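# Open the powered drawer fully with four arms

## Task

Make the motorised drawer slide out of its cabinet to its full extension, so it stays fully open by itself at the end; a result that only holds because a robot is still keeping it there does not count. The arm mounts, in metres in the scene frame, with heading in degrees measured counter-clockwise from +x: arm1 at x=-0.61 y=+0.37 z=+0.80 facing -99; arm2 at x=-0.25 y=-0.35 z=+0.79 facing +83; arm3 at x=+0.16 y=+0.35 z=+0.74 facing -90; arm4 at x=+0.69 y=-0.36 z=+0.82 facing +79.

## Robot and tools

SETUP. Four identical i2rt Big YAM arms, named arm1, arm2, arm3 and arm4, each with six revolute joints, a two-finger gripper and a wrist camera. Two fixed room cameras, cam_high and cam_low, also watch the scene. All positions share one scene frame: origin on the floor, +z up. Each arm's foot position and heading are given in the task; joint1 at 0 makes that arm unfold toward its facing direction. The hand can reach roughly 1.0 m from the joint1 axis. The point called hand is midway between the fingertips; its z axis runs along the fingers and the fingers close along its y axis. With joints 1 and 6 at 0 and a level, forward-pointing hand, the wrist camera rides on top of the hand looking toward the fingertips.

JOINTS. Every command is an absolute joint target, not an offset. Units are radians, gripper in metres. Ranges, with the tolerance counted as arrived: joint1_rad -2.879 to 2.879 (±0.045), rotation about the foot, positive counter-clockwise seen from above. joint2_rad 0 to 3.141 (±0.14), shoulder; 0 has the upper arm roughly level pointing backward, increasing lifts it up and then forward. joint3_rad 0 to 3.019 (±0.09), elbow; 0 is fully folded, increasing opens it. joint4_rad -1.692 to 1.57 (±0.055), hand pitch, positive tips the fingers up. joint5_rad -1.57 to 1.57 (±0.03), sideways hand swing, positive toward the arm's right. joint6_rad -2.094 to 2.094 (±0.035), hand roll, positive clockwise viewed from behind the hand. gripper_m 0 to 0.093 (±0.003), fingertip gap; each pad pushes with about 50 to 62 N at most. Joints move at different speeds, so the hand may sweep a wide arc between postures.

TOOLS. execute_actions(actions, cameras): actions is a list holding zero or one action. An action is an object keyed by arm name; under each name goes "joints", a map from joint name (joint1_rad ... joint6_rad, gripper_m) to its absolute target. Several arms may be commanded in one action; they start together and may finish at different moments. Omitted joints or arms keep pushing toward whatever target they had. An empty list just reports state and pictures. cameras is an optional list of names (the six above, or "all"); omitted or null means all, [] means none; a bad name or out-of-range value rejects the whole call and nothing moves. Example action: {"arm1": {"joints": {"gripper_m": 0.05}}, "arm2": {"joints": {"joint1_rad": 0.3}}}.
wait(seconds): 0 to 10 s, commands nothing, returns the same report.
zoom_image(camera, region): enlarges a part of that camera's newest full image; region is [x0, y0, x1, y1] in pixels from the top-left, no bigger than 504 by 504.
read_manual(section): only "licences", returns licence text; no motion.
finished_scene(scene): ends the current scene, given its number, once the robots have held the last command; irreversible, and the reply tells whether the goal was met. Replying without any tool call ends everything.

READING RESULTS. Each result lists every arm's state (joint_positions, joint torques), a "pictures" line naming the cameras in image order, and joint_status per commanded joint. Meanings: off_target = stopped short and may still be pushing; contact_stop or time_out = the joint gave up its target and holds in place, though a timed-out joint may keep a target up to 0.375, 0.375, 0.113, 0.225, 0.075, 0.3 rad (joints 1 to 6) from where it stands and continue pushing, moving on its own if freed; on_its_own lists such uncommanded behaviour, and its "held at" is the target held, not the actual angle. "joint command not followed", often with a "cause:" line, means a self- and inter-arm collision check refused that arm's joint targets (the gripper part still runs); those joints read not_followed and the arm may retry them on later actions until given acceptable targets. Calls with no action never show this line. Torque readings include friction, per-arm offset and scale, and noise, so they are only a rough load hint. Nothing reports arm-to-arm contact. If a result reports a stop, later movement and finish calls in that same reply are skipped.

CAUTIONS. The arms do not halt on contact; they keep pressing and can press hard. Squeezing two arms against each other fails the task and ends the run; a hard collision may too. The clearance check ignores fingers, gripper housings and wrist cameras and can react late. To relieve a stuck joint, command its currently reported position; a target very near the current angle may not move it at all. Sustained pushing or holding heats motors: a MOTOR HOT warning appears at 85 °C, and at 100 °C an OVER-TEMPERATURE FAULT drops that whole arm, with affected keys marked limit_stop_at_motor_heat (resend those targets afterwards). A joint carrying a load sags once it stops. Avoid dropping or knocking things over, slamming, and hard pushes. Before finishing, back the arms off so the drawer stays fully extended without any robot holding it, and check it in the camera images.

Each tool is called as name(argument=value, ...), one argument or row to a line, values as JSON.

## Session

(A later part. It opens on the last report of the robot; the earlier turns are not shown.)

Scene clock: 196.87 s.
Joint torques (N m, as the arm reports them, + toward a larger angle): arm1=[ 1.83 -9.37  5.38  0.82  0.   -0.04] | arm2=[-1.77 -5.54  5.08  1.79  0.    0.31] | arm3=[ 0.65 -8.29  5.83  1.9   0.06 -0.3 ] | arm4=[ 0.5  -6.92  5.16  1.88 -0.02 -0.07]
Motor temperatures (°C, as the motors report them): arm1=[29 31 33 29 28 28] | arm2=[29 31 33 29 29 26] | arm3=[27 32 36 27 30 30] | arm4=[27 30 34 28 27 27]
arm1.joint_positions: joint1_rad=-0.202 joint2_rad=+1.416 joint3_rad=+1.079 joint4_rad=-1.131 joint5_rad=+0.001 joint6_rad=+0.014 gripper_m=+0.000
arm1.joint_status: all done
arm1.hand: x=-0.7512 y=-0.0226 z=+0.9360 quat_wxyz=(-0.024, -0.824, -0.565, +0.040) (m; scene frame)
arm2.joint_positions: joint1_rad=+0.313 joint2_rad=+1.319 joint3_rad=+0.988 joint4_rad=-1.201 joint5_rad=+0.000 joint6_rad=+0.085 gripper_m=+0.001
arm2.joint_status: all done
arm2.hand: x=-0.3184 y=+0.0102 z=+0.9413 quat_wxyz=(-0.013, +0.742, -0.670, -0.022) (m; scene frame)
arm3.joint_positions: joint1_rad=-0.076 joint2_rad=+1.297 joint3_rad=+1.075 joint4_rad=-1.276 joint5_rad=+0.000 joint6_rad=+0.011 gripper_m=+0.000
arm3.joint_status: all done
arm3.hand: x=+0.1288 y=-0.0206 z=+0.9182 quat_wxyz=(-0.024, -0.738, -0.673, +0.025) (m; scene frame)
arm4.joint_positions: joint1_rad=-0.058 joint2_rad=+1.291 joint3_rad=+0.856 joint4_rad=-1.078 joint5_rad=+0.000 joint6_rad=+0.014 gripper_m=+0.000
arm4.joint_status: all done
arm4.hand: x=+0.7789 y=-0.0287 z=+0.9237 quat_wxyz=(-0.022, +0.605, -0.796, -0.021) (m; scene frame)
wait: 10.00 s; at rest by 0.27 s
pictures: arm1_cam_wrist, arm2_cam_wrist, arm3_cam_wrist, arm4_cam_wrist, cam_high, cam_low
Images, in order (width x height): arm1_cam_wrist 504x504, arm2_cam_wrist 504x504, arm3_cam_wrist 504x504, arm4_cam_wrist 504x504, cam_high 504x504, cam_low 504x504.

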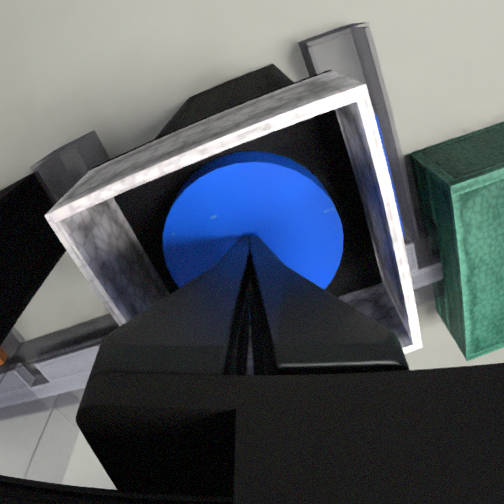

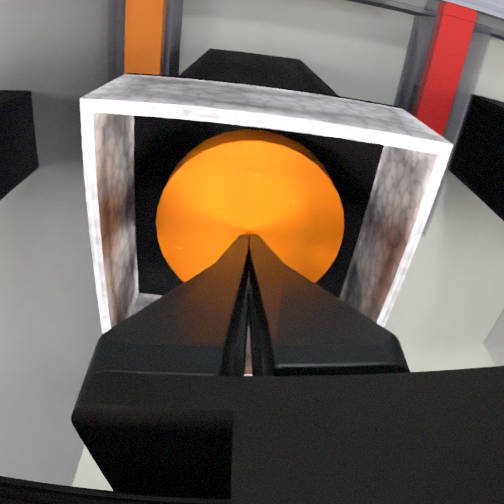

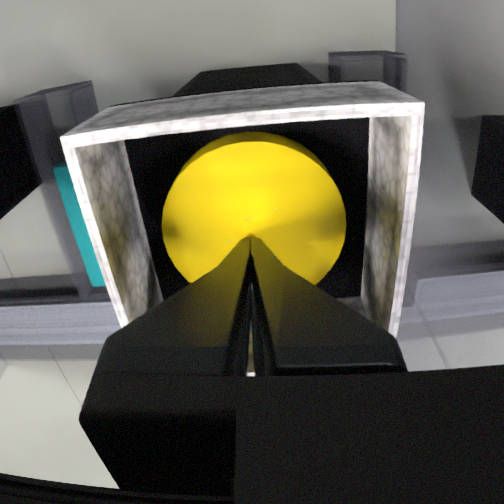

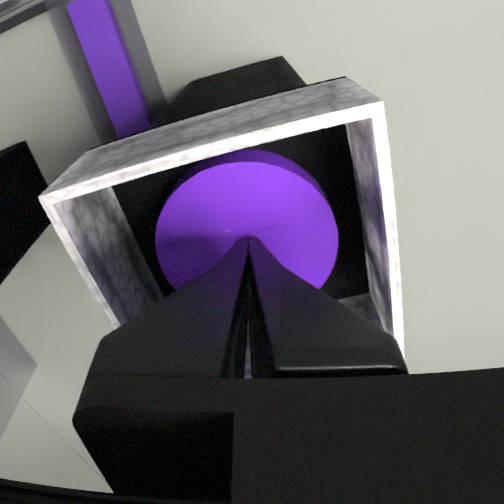

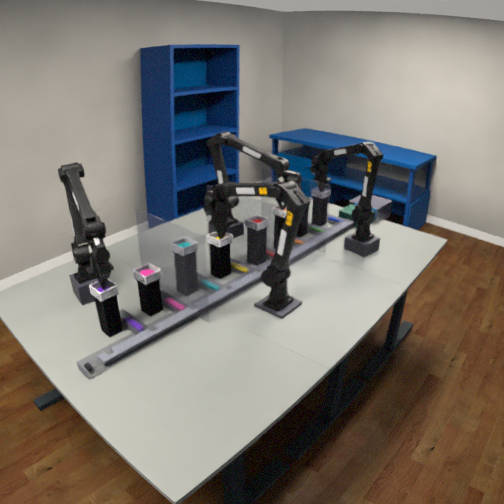

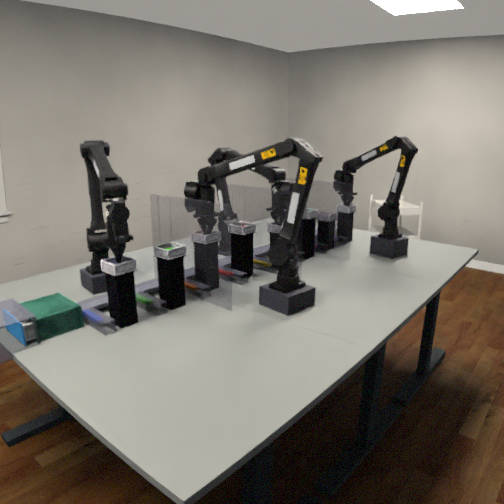

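wait(
  seconds=10,
)

wait(
  seconds=10,
)

zoom_image(
  camera="cam_high",
  region=[70,270,240,385],
)

zoom_image(
  camera="cam_high",
  region=[300,170,420,250],
)

Scene clock: 213.23 s.
Joint torques (N m, as the arm reports them, + toward a larger angle): arm1=[ 2.46 -9.82  5.59  0.72  0.   -0.05] | arm2=[-1.8  -5.56  5.08  1.76  0.    0.31] | arm3=[ 0.26 -8.17  5.78  1.86  0.07 -0.33] | arm4=[ 0.58 -6.7   5.19  1.89 -0.03 -0.08]
Motor temperatures (°C, as the motors report them): arm1=[29 31 33 29 28 28] | arm2=[29 31 33 29 29 26] | arm3=[27 32 36 27 30 30] | arm4=[27 30 34 28 27 27]
arm1.joint_positions: joint1_rad=-0.202 joint2_rad=+1.416 joint3_rad=+1.079 joint4_rad=-1.131 joint5_rad=+0.001 joint6_rad=+0.014 gripper_m=+0.000
arm1.joint_status: all done
arm1.hand: x=-0.7512 y=-0.0226 z=+0.9360 quat_wxyz=(-0.024, -0.824, -0.565, +0.040) (m; scene frame)
arm2.joint_positions: joint1_rad=+0.313 joint2_rad=+1.319 joint3_rad=+0.988 joint4_rad=-1.201 joint5_rad=+0.000 joint6_rad=+0.085 gripper_m=+0.001
arm2.joint_status: all done
arm2.hand: x=-0.3184 y=+0.0102 z=+0.9413 quat_wxyz=(-0.013, +0.742, -0.670, -0.022) (m; scene frame)
arm3.joint_positions: joint1_rad=-0.076 joint2_rad=+1.297 joint3_rad=+1.075 joint4_rad=-1.276 joint5_rad=+0.000 joint6_rad=+0.011 gripper_m=+0.000
arm3.joint_status: all done
arm3.hand: x=+0.1288 y=-0.0206 z=+0.9182 quat_wxyz=(-0.024, -0.738, -0.673, +0.025) (m; scene frame)
arm4.joint_positions: joint1_rad=-0.058 joint2_rad=+1.291 joint3_rad=+0.856 joint4_rad=-1.078 joint5_rad=+0.000 joint6_rad=+0.014 gripper_m=+0.000
arm4.joint_status: all done
arm4.hand: x=+0.7789 y=-0.0287 z=+0.9237 quat_wxyz=(-0.022, +0.605, -0.796, -0.021) (m; scene frame)
wait: 10.00 s; at rest from the start
pictures: arm1_cam_wrist, arm2_cam_wrist, arm3_cam_wrist, arm4_cam_wrist, cam_high, cam_low
Images, in order (width x height): arm1_cam_wrist 504x504, arm2_cam_wrist 504x504, arm3_cam_wrist 504x504, arm4_cam_wrist 504x504, cam_high 504x504, cam_low 504x504.

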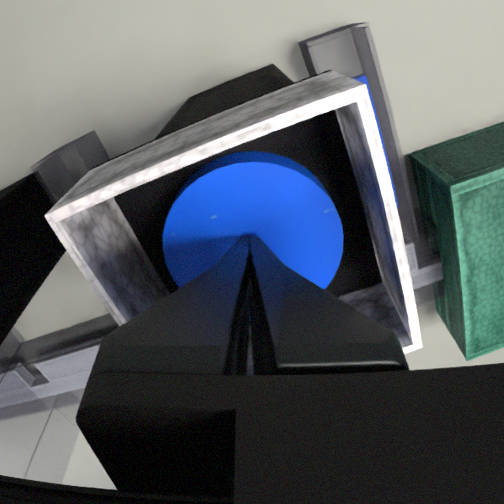

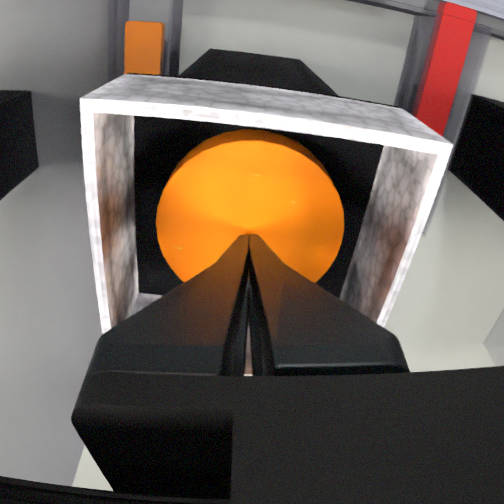

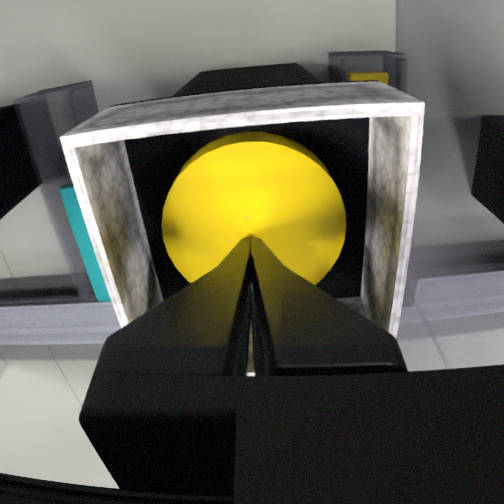

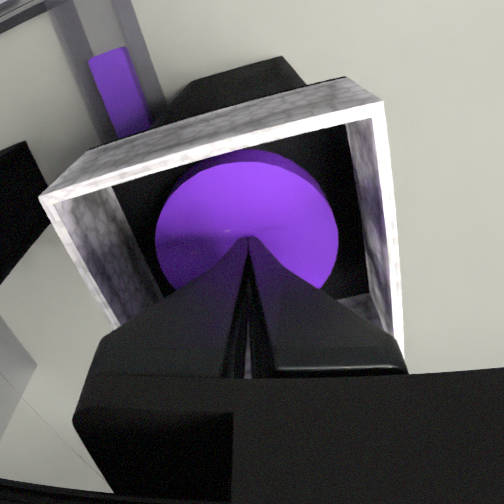

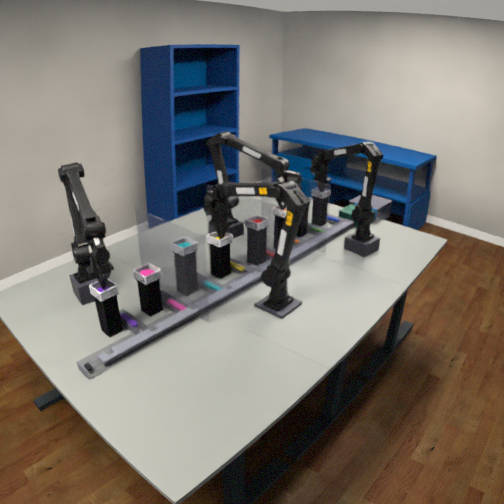

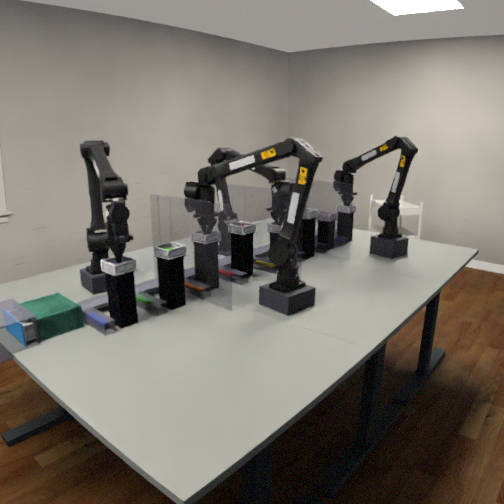

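Scene clock: 223.23 s.
Joint torques (N m, as the arm reports them, + toward a larger angle): arm1=[ 1.49 -9.35  5.45  0.9   0.04 -0.08] | arm2=[-1.75 -5.57  5.07  1.76  0.    0.31] | arm3=[ 0.71 -8.    5.77  1.77  0.1  -0.33] | arm4=[ 0.46 -6.65  5.21  1.9  -0.03 -0.07]
Motor temperatures (°C, as the motors report them): arm1=[29 31 33 29 28 28] | arm2=[29 31 33 29 29 26] | arm3=[27 32 36 27 30 30] | arm4=[27 30 34 28 27 27]
arm1.joint_positions: joint1_rad=-0.202 joint2_rad=+1.416 joint3_rad=+1.079 joint4_rad=-1.131 joint5_rad=+0.001 joint6_rad=+0.014 gripper_m=+0.000
arm1.joint_status: all done
arm1.hand: x=-0.7512 y=-0.0226 z=+0.9360 quat_wxyz=(-0.024, -0.824, -0.565, +0.040) (m; scene frame)
arm2.joint_positions: joint1_rad=+0.313 joint2_rad=+1.319 joint3_rad=+0.988 joint4_rad=-1.201 joint5_rad=+0.000 joint6_rad=+0.085 gripper_m=+0.001
arm2.joint_status: all done
arm2.hand: x=-0.3184 y=+0.0102 z=+0.9413 quat_wxyz=(-0.013, +0.742, -0.670, -0.022) (m; scene frame)
arm3.joint_positions: joint1_rad=-0.076 joint2_rad=+1.297 joint3_rad=+1.075 joint4_rad=-1.276 joint5_rad=+0.000 joint6_rad=+0.011 gripper_m=+0.000
arm3.joint_status: all done
arm3.hand: x=+0.1288 y=-0.0206 z=+0.9182 quat_wxyz=(-0.024, -0.738, -0.673, +0.025) (m; scene frame)
arm4.joint_positions: joint1_rad=-0.058 joint2_rad=+1.291 joint3_rad=+0.856 joint4_rad=-1.078 joint5_rad=+0.000 joint6_rad=+0.014 gripper_m=+0.000
arm4.joint_status: all done
arm4.hand: x=+0.7789 y=-0.0287 z=+0.9237 quat_wxyz=(-0.022, +0.605, -0.796, -0.021) (m; scene frame)
wait: 10.00 s; at rest by 0.27 s
pictures: arm1_cam_wrist, arm2_cam_wrist, arm3_cam_wrist, arm4_cam_wrist, cam_high, cam_low
Images, in order (width x height): arm1_cam_wrist 504x504, arm2_cam_wrist 504x504, arm3_cam_wrist 504x504, arm4_cam_wrist 504x504, cam_high 504x504, cam_low 504x504.

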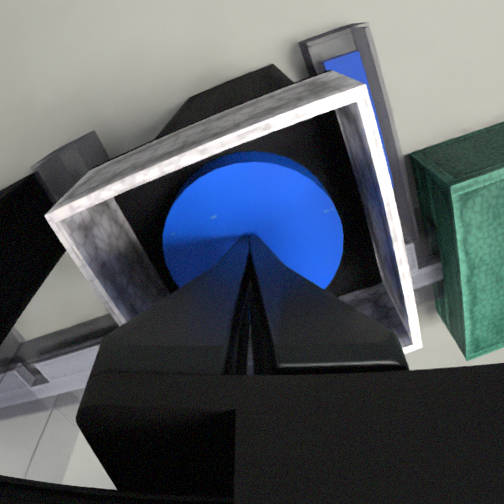

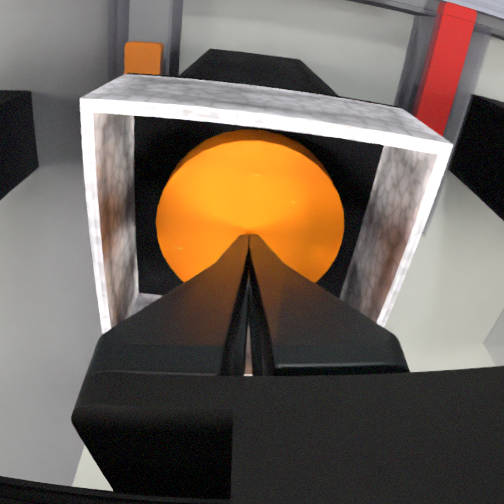

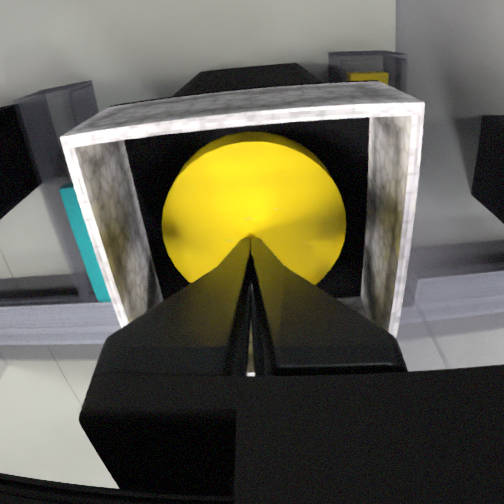

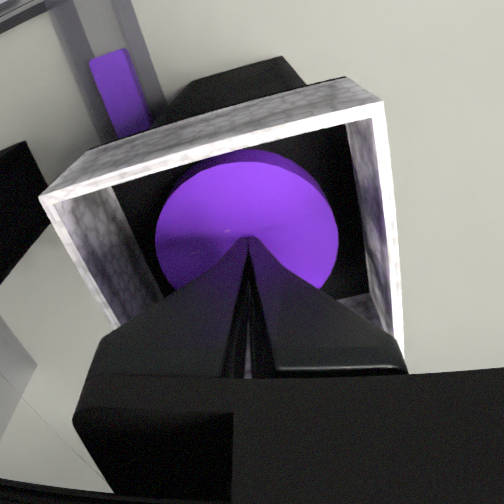

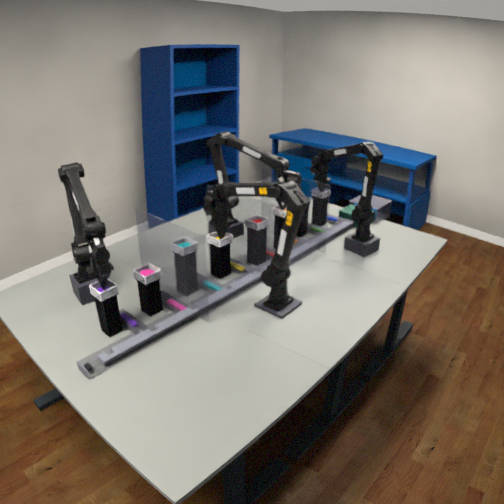

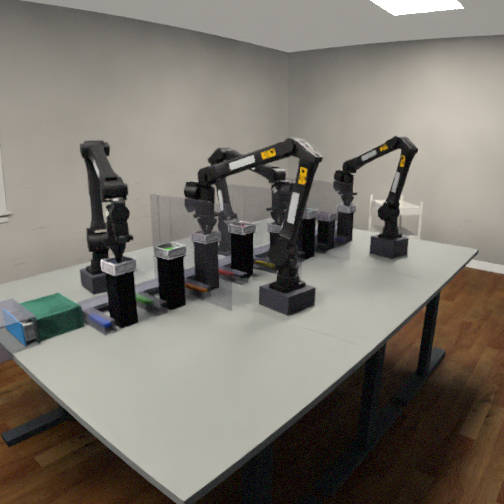

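Region (70, 270, 240, 385) of cam_high's 504x504 image, scaled by 2.965, with more detail than that image has; it fills the top 341 rows of this view, and the rest is white.

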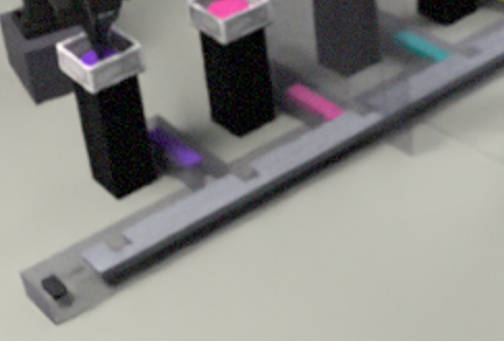

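Region (300, 170, 420, 250) of cam_high's 504x504 image, scaled by 4.200, with more detail than that image has.

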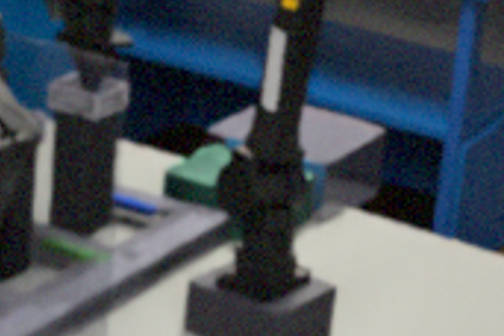

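execute_actions(
  actions=[
    {"arm1":{"joints":{"joint2_rad":1.36,"joint3_rad":1.22,"joint4_rad":-1.36}},"arm2":{"joints":{"joint2_rad":1.33,"joint3_rad":1.17,"joint4_rad":-1.38}},"arm3":{"joints":{"joint2_rad":1.3,"joint3_rad":1.34,"joint4_rad":-1.54}},"arm4":{"joints":{"joint2_rad":1.27,"joint3_rad":1.02,"joint4_rad":-1.27}}},
  ],
  cameras=[],
)

execute_actions(
  actions=[
    {"arm1":{"joints":{"joint1_rad":0.345,"joint6_rad":0.25}},"arm2":{"joints":{"joint1_rad":-0.26,"joint2_rad":1.37,"joint3_rad":1.23,"joint6_rad":-0.3}},"arm3":{"joints":{"joint1_rad":0.45,"joint2_rad":1.4,"joint3_rad":1.42,"joint6_rad":0.35}},"arm4":{"joints":{"joint1_rad":0.585,"joint6_rad":0.35}}},
  ],
  cameras=[],
)

execute_actions(
  actions=[
    {"arm1":{"joints":{"joint2_rad":1.43,"joint3_rad":1.03,"joint4_rad":-1.16}},"arm2":{"joints":{"joint2_rad":1.45,"joint3_rad":1.05,"joint4_rad":-1.21}},"arm3":{"joints":{"joint2_rad":1.45,"joint3_rad":1.24,"joint4_rad":-1.33}},"arm4":{"joints":{"joint2_rad":1.42,"joint3_rad":0.85,"joint4_rad":-1.02}}},
  ],
  cameras=[],
)

wait(
  seconds=8,
)

wait(
  seconds=4,
)

Scene clock: 237.27 s.
Joint torques (N m, as the arm reports them, + toward a larger angle): arm1=[  1.44 -11.93  13.07  -0.26   0.02  -0.03] | arm2=[-1.84 -7.66 11.21  0.21  0.01  0.31] | arm3=[  0.94 -10.86  10.81  -0.03   0.07  -0.29] | arm4=[ 0.51 -9.38 10.93  0.2  -0.02 -0.06]
Motor temperatures (°C, as the motors report them): arm1=[29 31 34 29 28 28] | arm2=[29 31 34 29 29 26] | arm3=[27 32 37 27 30 30] | arm4=[27 30 35 28 27 27]
arm1.joint_positions: joint1_rad=-0.202 joint2_rad=+1.365 joint3_rad=+1.169 joint4_rad=-1.347 joint5_rad=+0.001 joint6_rad=+0.014 gripper_m=+0.000
arm1.joint_status: all done
arm1.hand: x=-0.7428 y=-0.0008 z=+0.9865 quat_wxyz=(-0.002, -0.824, -0.566, +0.009) (m; scene frame)
arm2.joint_positions: joint1_rad=+0.313 joint2_rad=+1.318 joint3_rad=+1.123 joint4_rad=-1.372 joint5_rad=+0.000 joint6_rad=+0.085 gripper_m=+0.001
arm2.joint_status: all done
arm2.hand: x=-0.3187 y=+0.0140 z=+0.9913 quat_wxyz=(-0.002, +0.742, -0.670, -0.008) (m; scene frame)
arm3.joint_positions: joint1_rad=-0.076 joint2_rad=+1.291 joint3_rad=+1.312 joint4_rad=-1.525 joint5_rad=+0.000 joint6_rad=+0.011 gripper_m=+0.000
arm3.joint_status: all done
arm3.hand: x=+0.1283 y=-0.0264 z=+1.0100 quat_wxyz=(-0.022, -0.739, -0.673, +0.023) (m; scene frame)
arm4.joint_positions: joint1_rad=-0.058 joint2_rad=+1.268 joint3_rad=+0.984 joint4_rad=-1.259 joint5_rad=+0.000 joint6_rad=+0.014 gripper_m=+0.000
arm4.joint_status: all done
arm4.hand: x=+0.7803 y=-0.0247 z=+0.9766 quat_wxyz=(-0.010, +0.605, -0.796, -0.012) (m; scene frame)
pictures: none
No camera images: the call's "cameras" was empty. Leave "cameras" out to get every camera's image.

Scene clock: 238.70 s.
Joint torques (N m, as the arm reports them, + toward a larger angle): arm1=[  1.07 -12.38  12.96   0.     0.1    0.24] | arm2=[-0.89 -8.48 11.89  0.34 -0.04 -0.01] | arm3=[ -0.27 -13.53  11.16   0.25   0.08  -0.04] | arm4=[ 1.77 -9.47 10.91  0.19  0.01  0.18]
Motor temperatures (°C, as the motors report them): arm1=[29 32 35 29 28 28] | arm2=[29 31 34 29 29 26] | arm3=[27 32 37 27 30 30] | arm4=[27 30 36 28 27 27]
arm1.joint_positions: joint1_rad=+0.346 joint2_rad=+1.365 joint3_rad=+1.169 joint4_rad=-1.347 joint5_rad=-0.001 joint6_rad=+0.236 gripper_m=+0.000
arm1.joint_status: all done
arm1.hand: x=-0.5310 y=-0.0181 z=+0.9857 quat_wxyz=(-0.007, -0.722, -0.692, +0.004) (m; scene frame)
arm2.joint_positions: joint1_rad=-0.265 joint2_rad=+1.363 joint3_rad=+1.175 joint4_rad=-1.375 joint5_rad=+0.000 joint6_rad=-0.285 gripper_m=+0.001
arm2.joint_status: all done
arm2.hand: x=-0.1025 y=+0.0096 z=+0.9926 quat_wxyz=(-0.003, +0.668, -0.744, -0.008) (m; scene frame)
arm3.joint_positions: joint1_rad=+0.458 joint2_rad=+1.403 joint3_rad=+1.385 joint4_rad=-1.528 joint5_rad=+0.000 joint6_rad=+0.339 gripper_m=+0.000
arm3.joint_status: all done
arm3.hand: x=+0.3403 y=-0.0186 z=+0.9968 quat_wxyz=(-0.011, -0.665, -0.746, +0.003) (m; scene frame)
arm4.joint_positions: joint1_rad=+0.579 joint2_rad=+1.268 joint3_rad=+0.984 joint4_rad=-1.259 joint5_rad=+0.000 joint6_rad=+0.336 gripper_m=+0.000
arm4.joint_status: all done
arm4.hand: x=+0.5633 y=-0.0378 z=+0.9777 quat_wxyz=(-0.006, +0.722, -0.691, -0.016) (m; scene frame)
pictures: none
No camera images: the call's "cameras" was empty. Leave "cameras" out to get every camera's image.

Scene clock: 239.63 s.
Joint torques (N m, as the arm reports them, + toward a larger angle): arm1=[ 1.78 -8.82  5.39  1.34  0.11  0.23] | arm2=[-0.93 -7.59  4.97  0.92 -0.03 -0.01] | arm3=[-0.09 -9.32  5.92  1.91  0.11 -0.03] | arm4=[ 1.59 -7.67  5.02  1.93 -0.03  0.16]
Motor temperatures (°C, as the motors report them): arm1=[29 32 35 29 28 28] | arm2=[29 31 34 29 29 26] | arm3=[27 32 37 27 30 30] | arm4=[27 30 36 28 27 27]
arm1.joint_positions: joint1_rad=+0.346 joint2_rad=+1.394 joint3_rad=+1.072 joint4_rad=-1.181 joint5_rad=-0.001 joint6_rad=+0.236 gripper_m=+0.000
arm1.joint_status: all done
arm1.hand: x=-0.5294 y=-0.0262 z=+0.9399 quat_wxyz=(-0.024, -0.722, -0.692, +0.015) (m; scene frame)
arm2.joint_positions: joint1_rad=-0.265 joint2_rad=+1.423 joint3_rad=+1.089 joint4_rad=-1.217 joint5_rad=+0.000 joint6_rad=-0.285 gripper_m=+0.001
arm2.joint_status: all done
arm2.hand: x=-0.0987 y=+0.0208 z=+0.9391 quat_wxyz=(-0.009, +0.669, -0.744, -0.011) (m; scene frame)
arm3.joint_positions: joint1_rad=+0.458 joint2_rad=+1.403 joint3_rad=+1.277 joint4_rad=-1.359 joint5_rad=-0.001 joint6_rad=+0.339 gripper_m=+0.000
arm3.joint_status: all done
arm3.hand: x=+0.3457 y=-0.0294 z=+0.9563 quat_wxyz=(-0.039, -0.665, -0.746, +0.015) (m; scene frame)
arm4.joint_positions: joint1_rad=+0.579 joint2_rad=+1.383 joint3_rad=+0.884 joint4_rad=-1.046 joint5_rad=+0.001 joint6_rad=+0.337 gripper_m=+0.000
arm4.joint_status: all done
arm4.hand: x=+0.5584 y=-0.0259 z=+0.9049 quat_wxyz=(-0.005, +0.722, -0.692, -0.015) (m; scene frame)
pictures: none
No camera images: the call's "cameras" was empty. Leave "cameras" out to get every camera's image.

Scene clock: 247.63 s.
Joint torques (N m, as the arm reports them, + toward a larger angle): arm1=[ 0.78 -8.65  5.27  1.5   0.1   0.24] | arm2=[-0.92 -7.53  4.97  0.9  -0.03 -0.01] | arm3=[ 0.39 -9.42  5.73  1.93  0.1  -0.06] | arm4=[ 1.81 -7.85  5.    1.91 -0.03  0.17]
Motor temperatures (°C, as the motors report them): arm1=[29 31 34 29 28 28] | arm2=[29 31 34 29 29 26] | arm3=[27 32 37 27 30 30] | arm4=[27 30 35 28 27 27]
arm1.joint_positions: joint1_rad=+0.346 joint2_rad=+1.394 joint3_rad=+1.072 joint4_rad=-1.181 joint5_rad=-0.001 joint6_rad=+0.236 gripper_m=+0.000
arm1.joint_status: all done
arm1.hand: x=-0.5294 y=-0.0262 z=+0.9399 quat_wxyz=(-0.024, -0.722, -0.692, +0.015) (m; scene frame)
arm2.joint_positions: joint1_rad=-0.265 joint2_rad=+1.423 joint3_rad=+1.089 joint4_rad=-1.217 joint5_rad=+0.000 joint6_rad=-0.285 gripper_m=+0.001
arm2.joint_status: all done
arm2.hand: x=-0.0987 y=+0.0208 z=+0.9391 quat_wxyz=(-0.009, +0.669, -0.744, -0.011) (m; scene frame)
arm3.joint_positions: joint1_rad=+0.458 joint2_rad=+1.403 joint3_rad=+1.277 joint4_rad=-1.359 joint5_rad=-0.001 joint6_rad=+0.339 gripper_m=+0.000
arm3.joint_status: all done
arm3.hand: x=+0.3457 y=-0.0294 z=+0.9563 quat_wxyz=(-0.039, -0.665, -0.746, +0.015) (m; scene frame)
arm4.joint_positions: joint1_rad=+0.579 joint2_rad=+1.383 joint3_rad=+0.884 joint4_rad=-1.046 joint5_rad=+0.001 joint6_rad=+0.337 gripper_m=+0.000
arm4.joint_status: all done
arm4.hand: x=+0.5584 y=-0.0259 z=+0.9049 quat_wxyz=(-0.005, +0.722, -0.692, -0.015) (m; scene frame)
wait: 8.00 s; at rest by 0.27 s
pictures: arm1_cam_wrist, arm2_cam_wrist, arm3_cam_wrist, arm4_cam_wrist, cam_high, cam_low
Images, in order (width x height): arm1_cam_wrist 504x504, arm2_cam_wrist 504x504, arm3_cam_wrist 504x504, arm4_cam_wrist 504x504, cam_high 504x504, cam_low 504x504.

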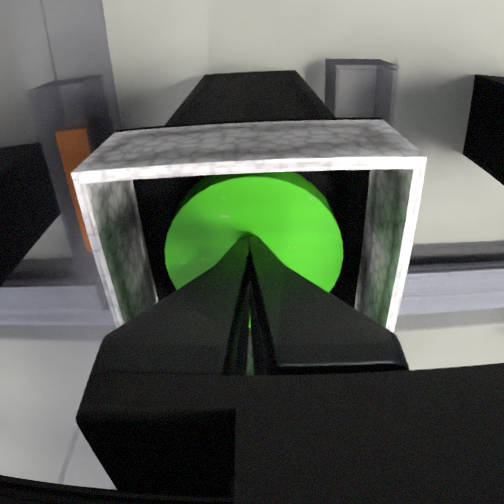

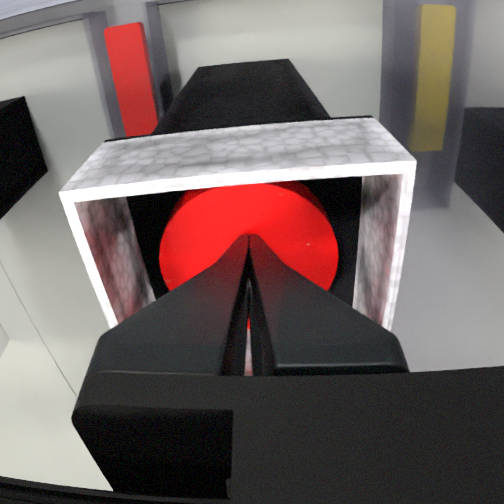

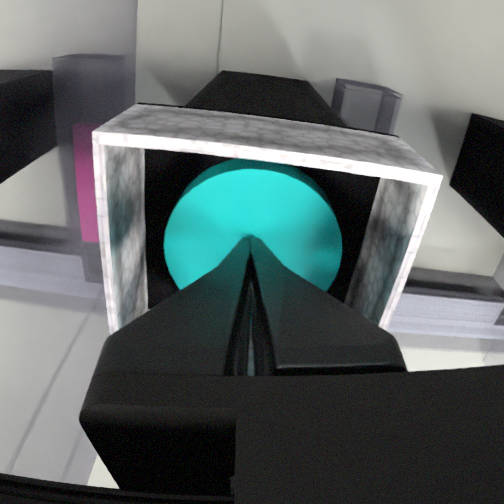

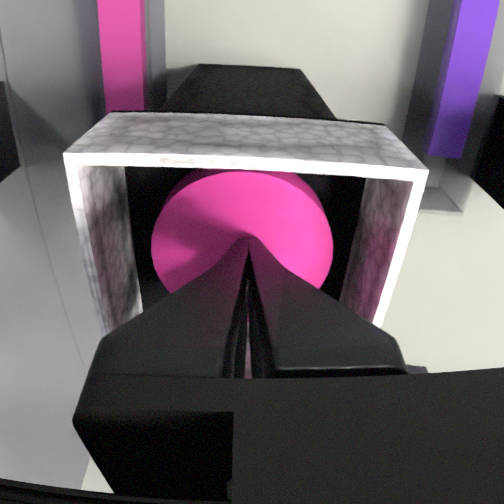

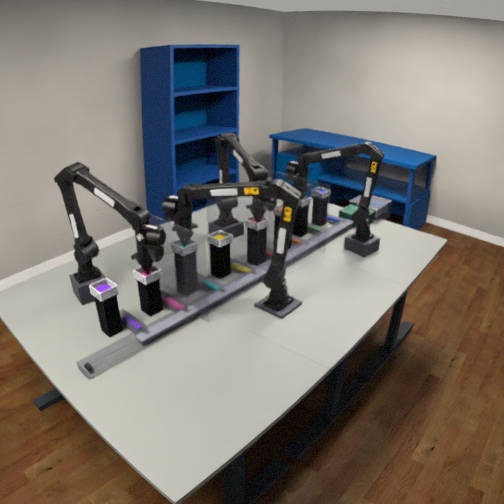

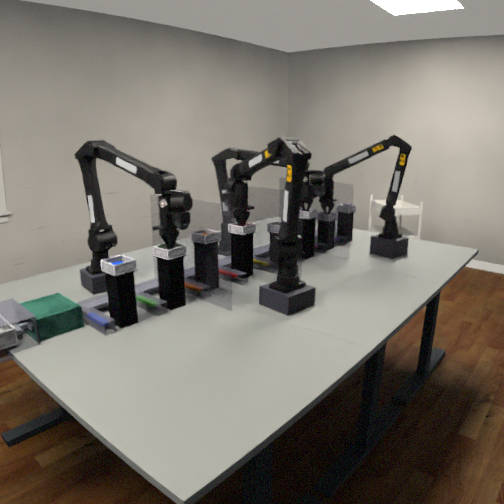

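Scene clock: 251.63 s.
Joint torques (N m, as the arm reports them, + toward a larger angle): arm1=[  1.88 -10.08   5.25   1.49   0.1    0.23] | arm2=[-0.95 -7.53  4.98  0.89 -0.03 -0.01] | arm3=[-0.32 -9.51  5.73  1.86  0.12 -0.03] | arm4=[ 1.78 -7.76  5.02  1.92 -0.02  0.17]
Motor temperatures (°C, as the motors report them): arm1=[29 31 34 29 28 28] | arm2=[29 32 34 29 29 26] | arm3=[27 32 37 27 30 30] | arm4=[27 30 35 28 27 27]
arm1.joint_positions: joint1_rad=+0.346 joint2_rad=+1.394 joint3_rad=+1.072 joint4_rad=-1.181 joint5_rad=-0.001 joint6_rad=+0.236 gripper_m=+0.000
arm1.joint_status: all done
arm1.hand: x=-0.5294 y=-0.0262 z=+0.9399 quat_wxyz=(-0.024, -0.722, -0.692, +0.015) (m; scene frame)
arm2.joint_positions: joint1_rad=-0.265 joint2_rad=+1.423 joint3_rad=+1.089 joint4_rad=-1.217 joint5_rad=+0.000 joint6_rad=-0.285 gripper_m=+0.001
arm2.joint_status: all done
arm2.hand: x=-0.0987 y=+0.0208 z=+0.9391 quat_wxyz=(-0.009, +0.669, -0.744, -0.011) (m; scene frame)
arm3.joint_positions: joint1_rad=+0.458 joint2_rad=+1.403 joint3_rad=+1.277 joint4_rad=-1.359 joint5_rad=-0.001 joint6_rad=+0.339 gripper_m=+0.000
arm3.joint_status: all done
arm3.hand: x=+0.3457 y=-0.0294 z=+0.9563 quat_wxyz=(-0.039, -0.665, -0.746, +0.015) (m; scene frame)
arm4.joint_positions: joint1_rad=+0.579 joint2_rad=+1.383 joint3_rad=+0.884 joint4_rad=-1.046 joint5_rad=+0.001 joint6_rad=+0.337 gripper_m=+0.000
arm4.joint_status: all done
arm4.hand: x=+0.5584 y=-0.0259 z=+0.9049 quat_wxyz=(-0.005, +0.722, -0.692, -0.015) (m; scene frame)
wait: 4.00 s; at rest by 0.27 s
pictures: arm1_cam_wrist, arm2_cam_wrist, arm3_cam_wrist, arm4_cam_wrist, cam_high, cam_low
Images, in order (width x height): arm1_cam_wrist 504x504, arm2_cam_wrist 504x504, arm3_cam_wrist 504x504, arm4_cam_wrist 504x504, cam_high 504x504, cam_low 504x504.

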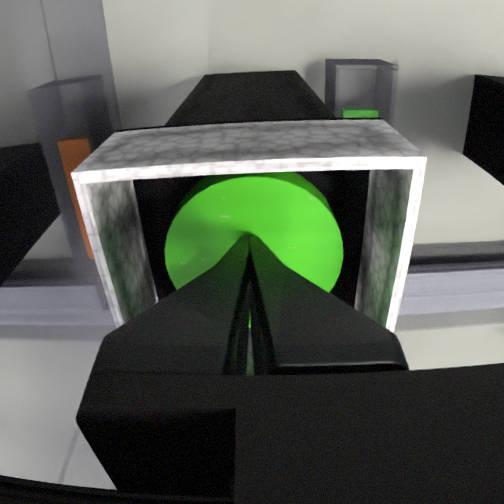

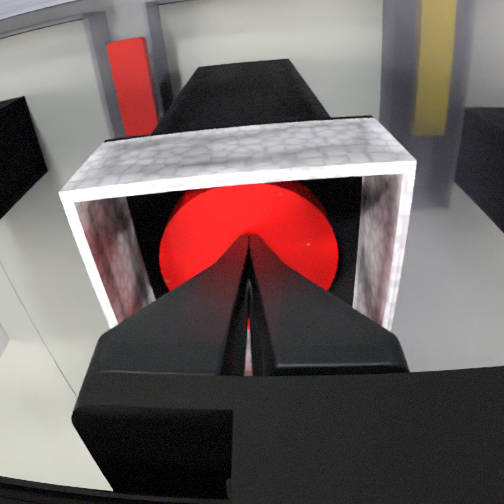

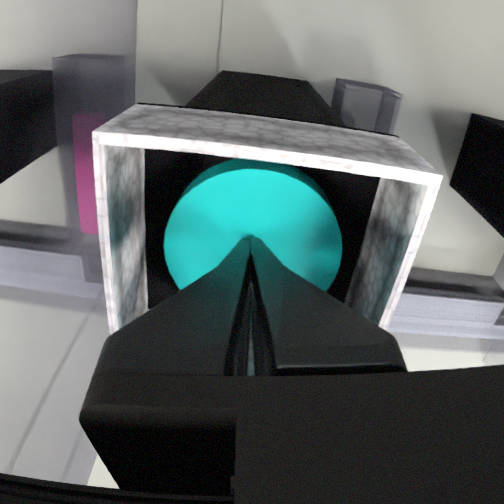

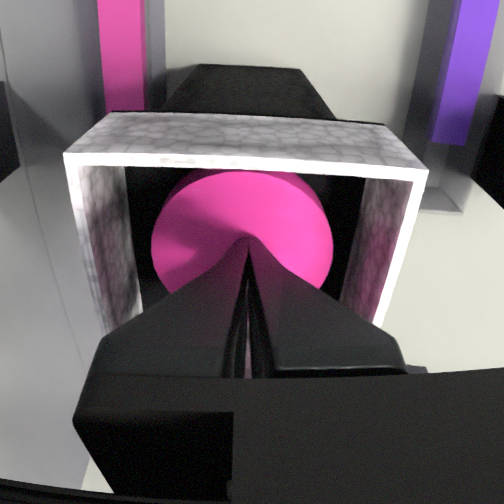

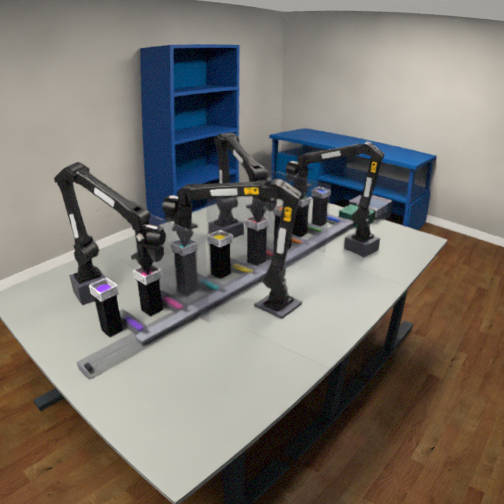

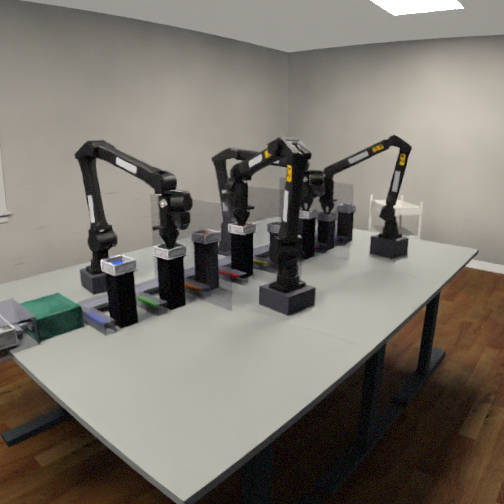

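Fully out. Lift off and finish.

execute_actions(
  actions=[
    {"arm1":{"joints":{"joint2_rad":1.37,"joint3_rad":1.17,"joint4_rad":-1.29}},"arm2":{"joints":{"joint2_rad":1.38,"joint3_rad":1.17,"joint4_rad":-1.32}},"arm3":{"joints":{"joint2_rad":1.37,"joint3_rad":1.35,"joint4_rad":-1.47}},"arm4":{"joints":{"joint2_rad":1.33,"joint3_rad":0.96,"joint4_rad":-1.17}}},
  ],
  cameras=[],
)

finished_scene(
  scene=1,
)

Scene clock: 258.43 s.
Joint torques (N m, as the arm reports them, + toward a larger angle): arm1=[  2.25 -11.    13.37  -0.09   0.06   0.2 ] | arm2=[-0.83 -9.19 11.68  0.16 -0.03 -0.01] | arm3=[ -0.28 -11.89  11.65  -0.06   0.11  -0.05] | arm4=[ 1.72 -9.69 11.    0.17 -0.02  0.17]
Motor temperatures (°C, as the motors report them): arm1=[29 32 34 29 28 28] | arm2=[29 32 34 29 29 26] | arm3=[27 32 37 27 30 30] | arm4=[27 30 35 28 27 27]
arm1.joint_positions: joint1_rad=+0.346 joint2_rad=+1.372 joint3_rad=+1.111 joint4_rad=-1.277 joint5_rad=-0.001 joint6_rad=+0.236 gripper_m=+0.000
arm1.joint_status: all done
arm1.hand: x=-0.5314 y=-0.0159 z=+0.9617 quat_wxyz=(-0.009, -0.722, -0.692, +0.006) (m; scene frame)
arm2.joint_positions: joint1_rad=-0.265 joint2_rad=+1.386 joint3_rad=+1.116 joint4_rad=-1.312 joint5_rad=+0.000 joint6_rad=-0.285 gripper_m=+0.001
arm2.joint_status: all done
arm2.hand: x=-0.1040 y=+0.0071 z=+0.9625 quat_wxyz=(+0.005, +0.669, -0.744, -0.004) (m; scene frame)
arm3.joint_positions: joint1_rad=+0.458 joint2_rad=+1.363 joint3_rad=+1.311 joint4_rad=-1.455 joint5_rad=-0.001 joint6_rad=+0.339 gripper_m=+0.000
arm3.joint_status: all done
arm3.hand: x=+0.3377 y=-0.0131 z=+0.9838 quat_wxyz=(-0.029, -0.665, -0.746, +0.010) (m; scene frame)
arm4.joint_positions: joint1_rad=+0.579 joint2_rad=+1.325 joint3_rad=+0.919 joint4_rad=-1.160 joint5_rad=+0.001 joint6_rad=+0.337 gripper_m=+0.000
arm4.joint_status: all done
arm4.hand: x=+0.5630 y=-0.0370 z=+0.9361 quat_wxyz=(-0.001, +0.722, -0.692, -0.006) (m; scene frame)
pictures: none
No camera images: the call's "cameras" was empty. Leave "cameras" out to get every camera's image.

The scene is finished: the task was done.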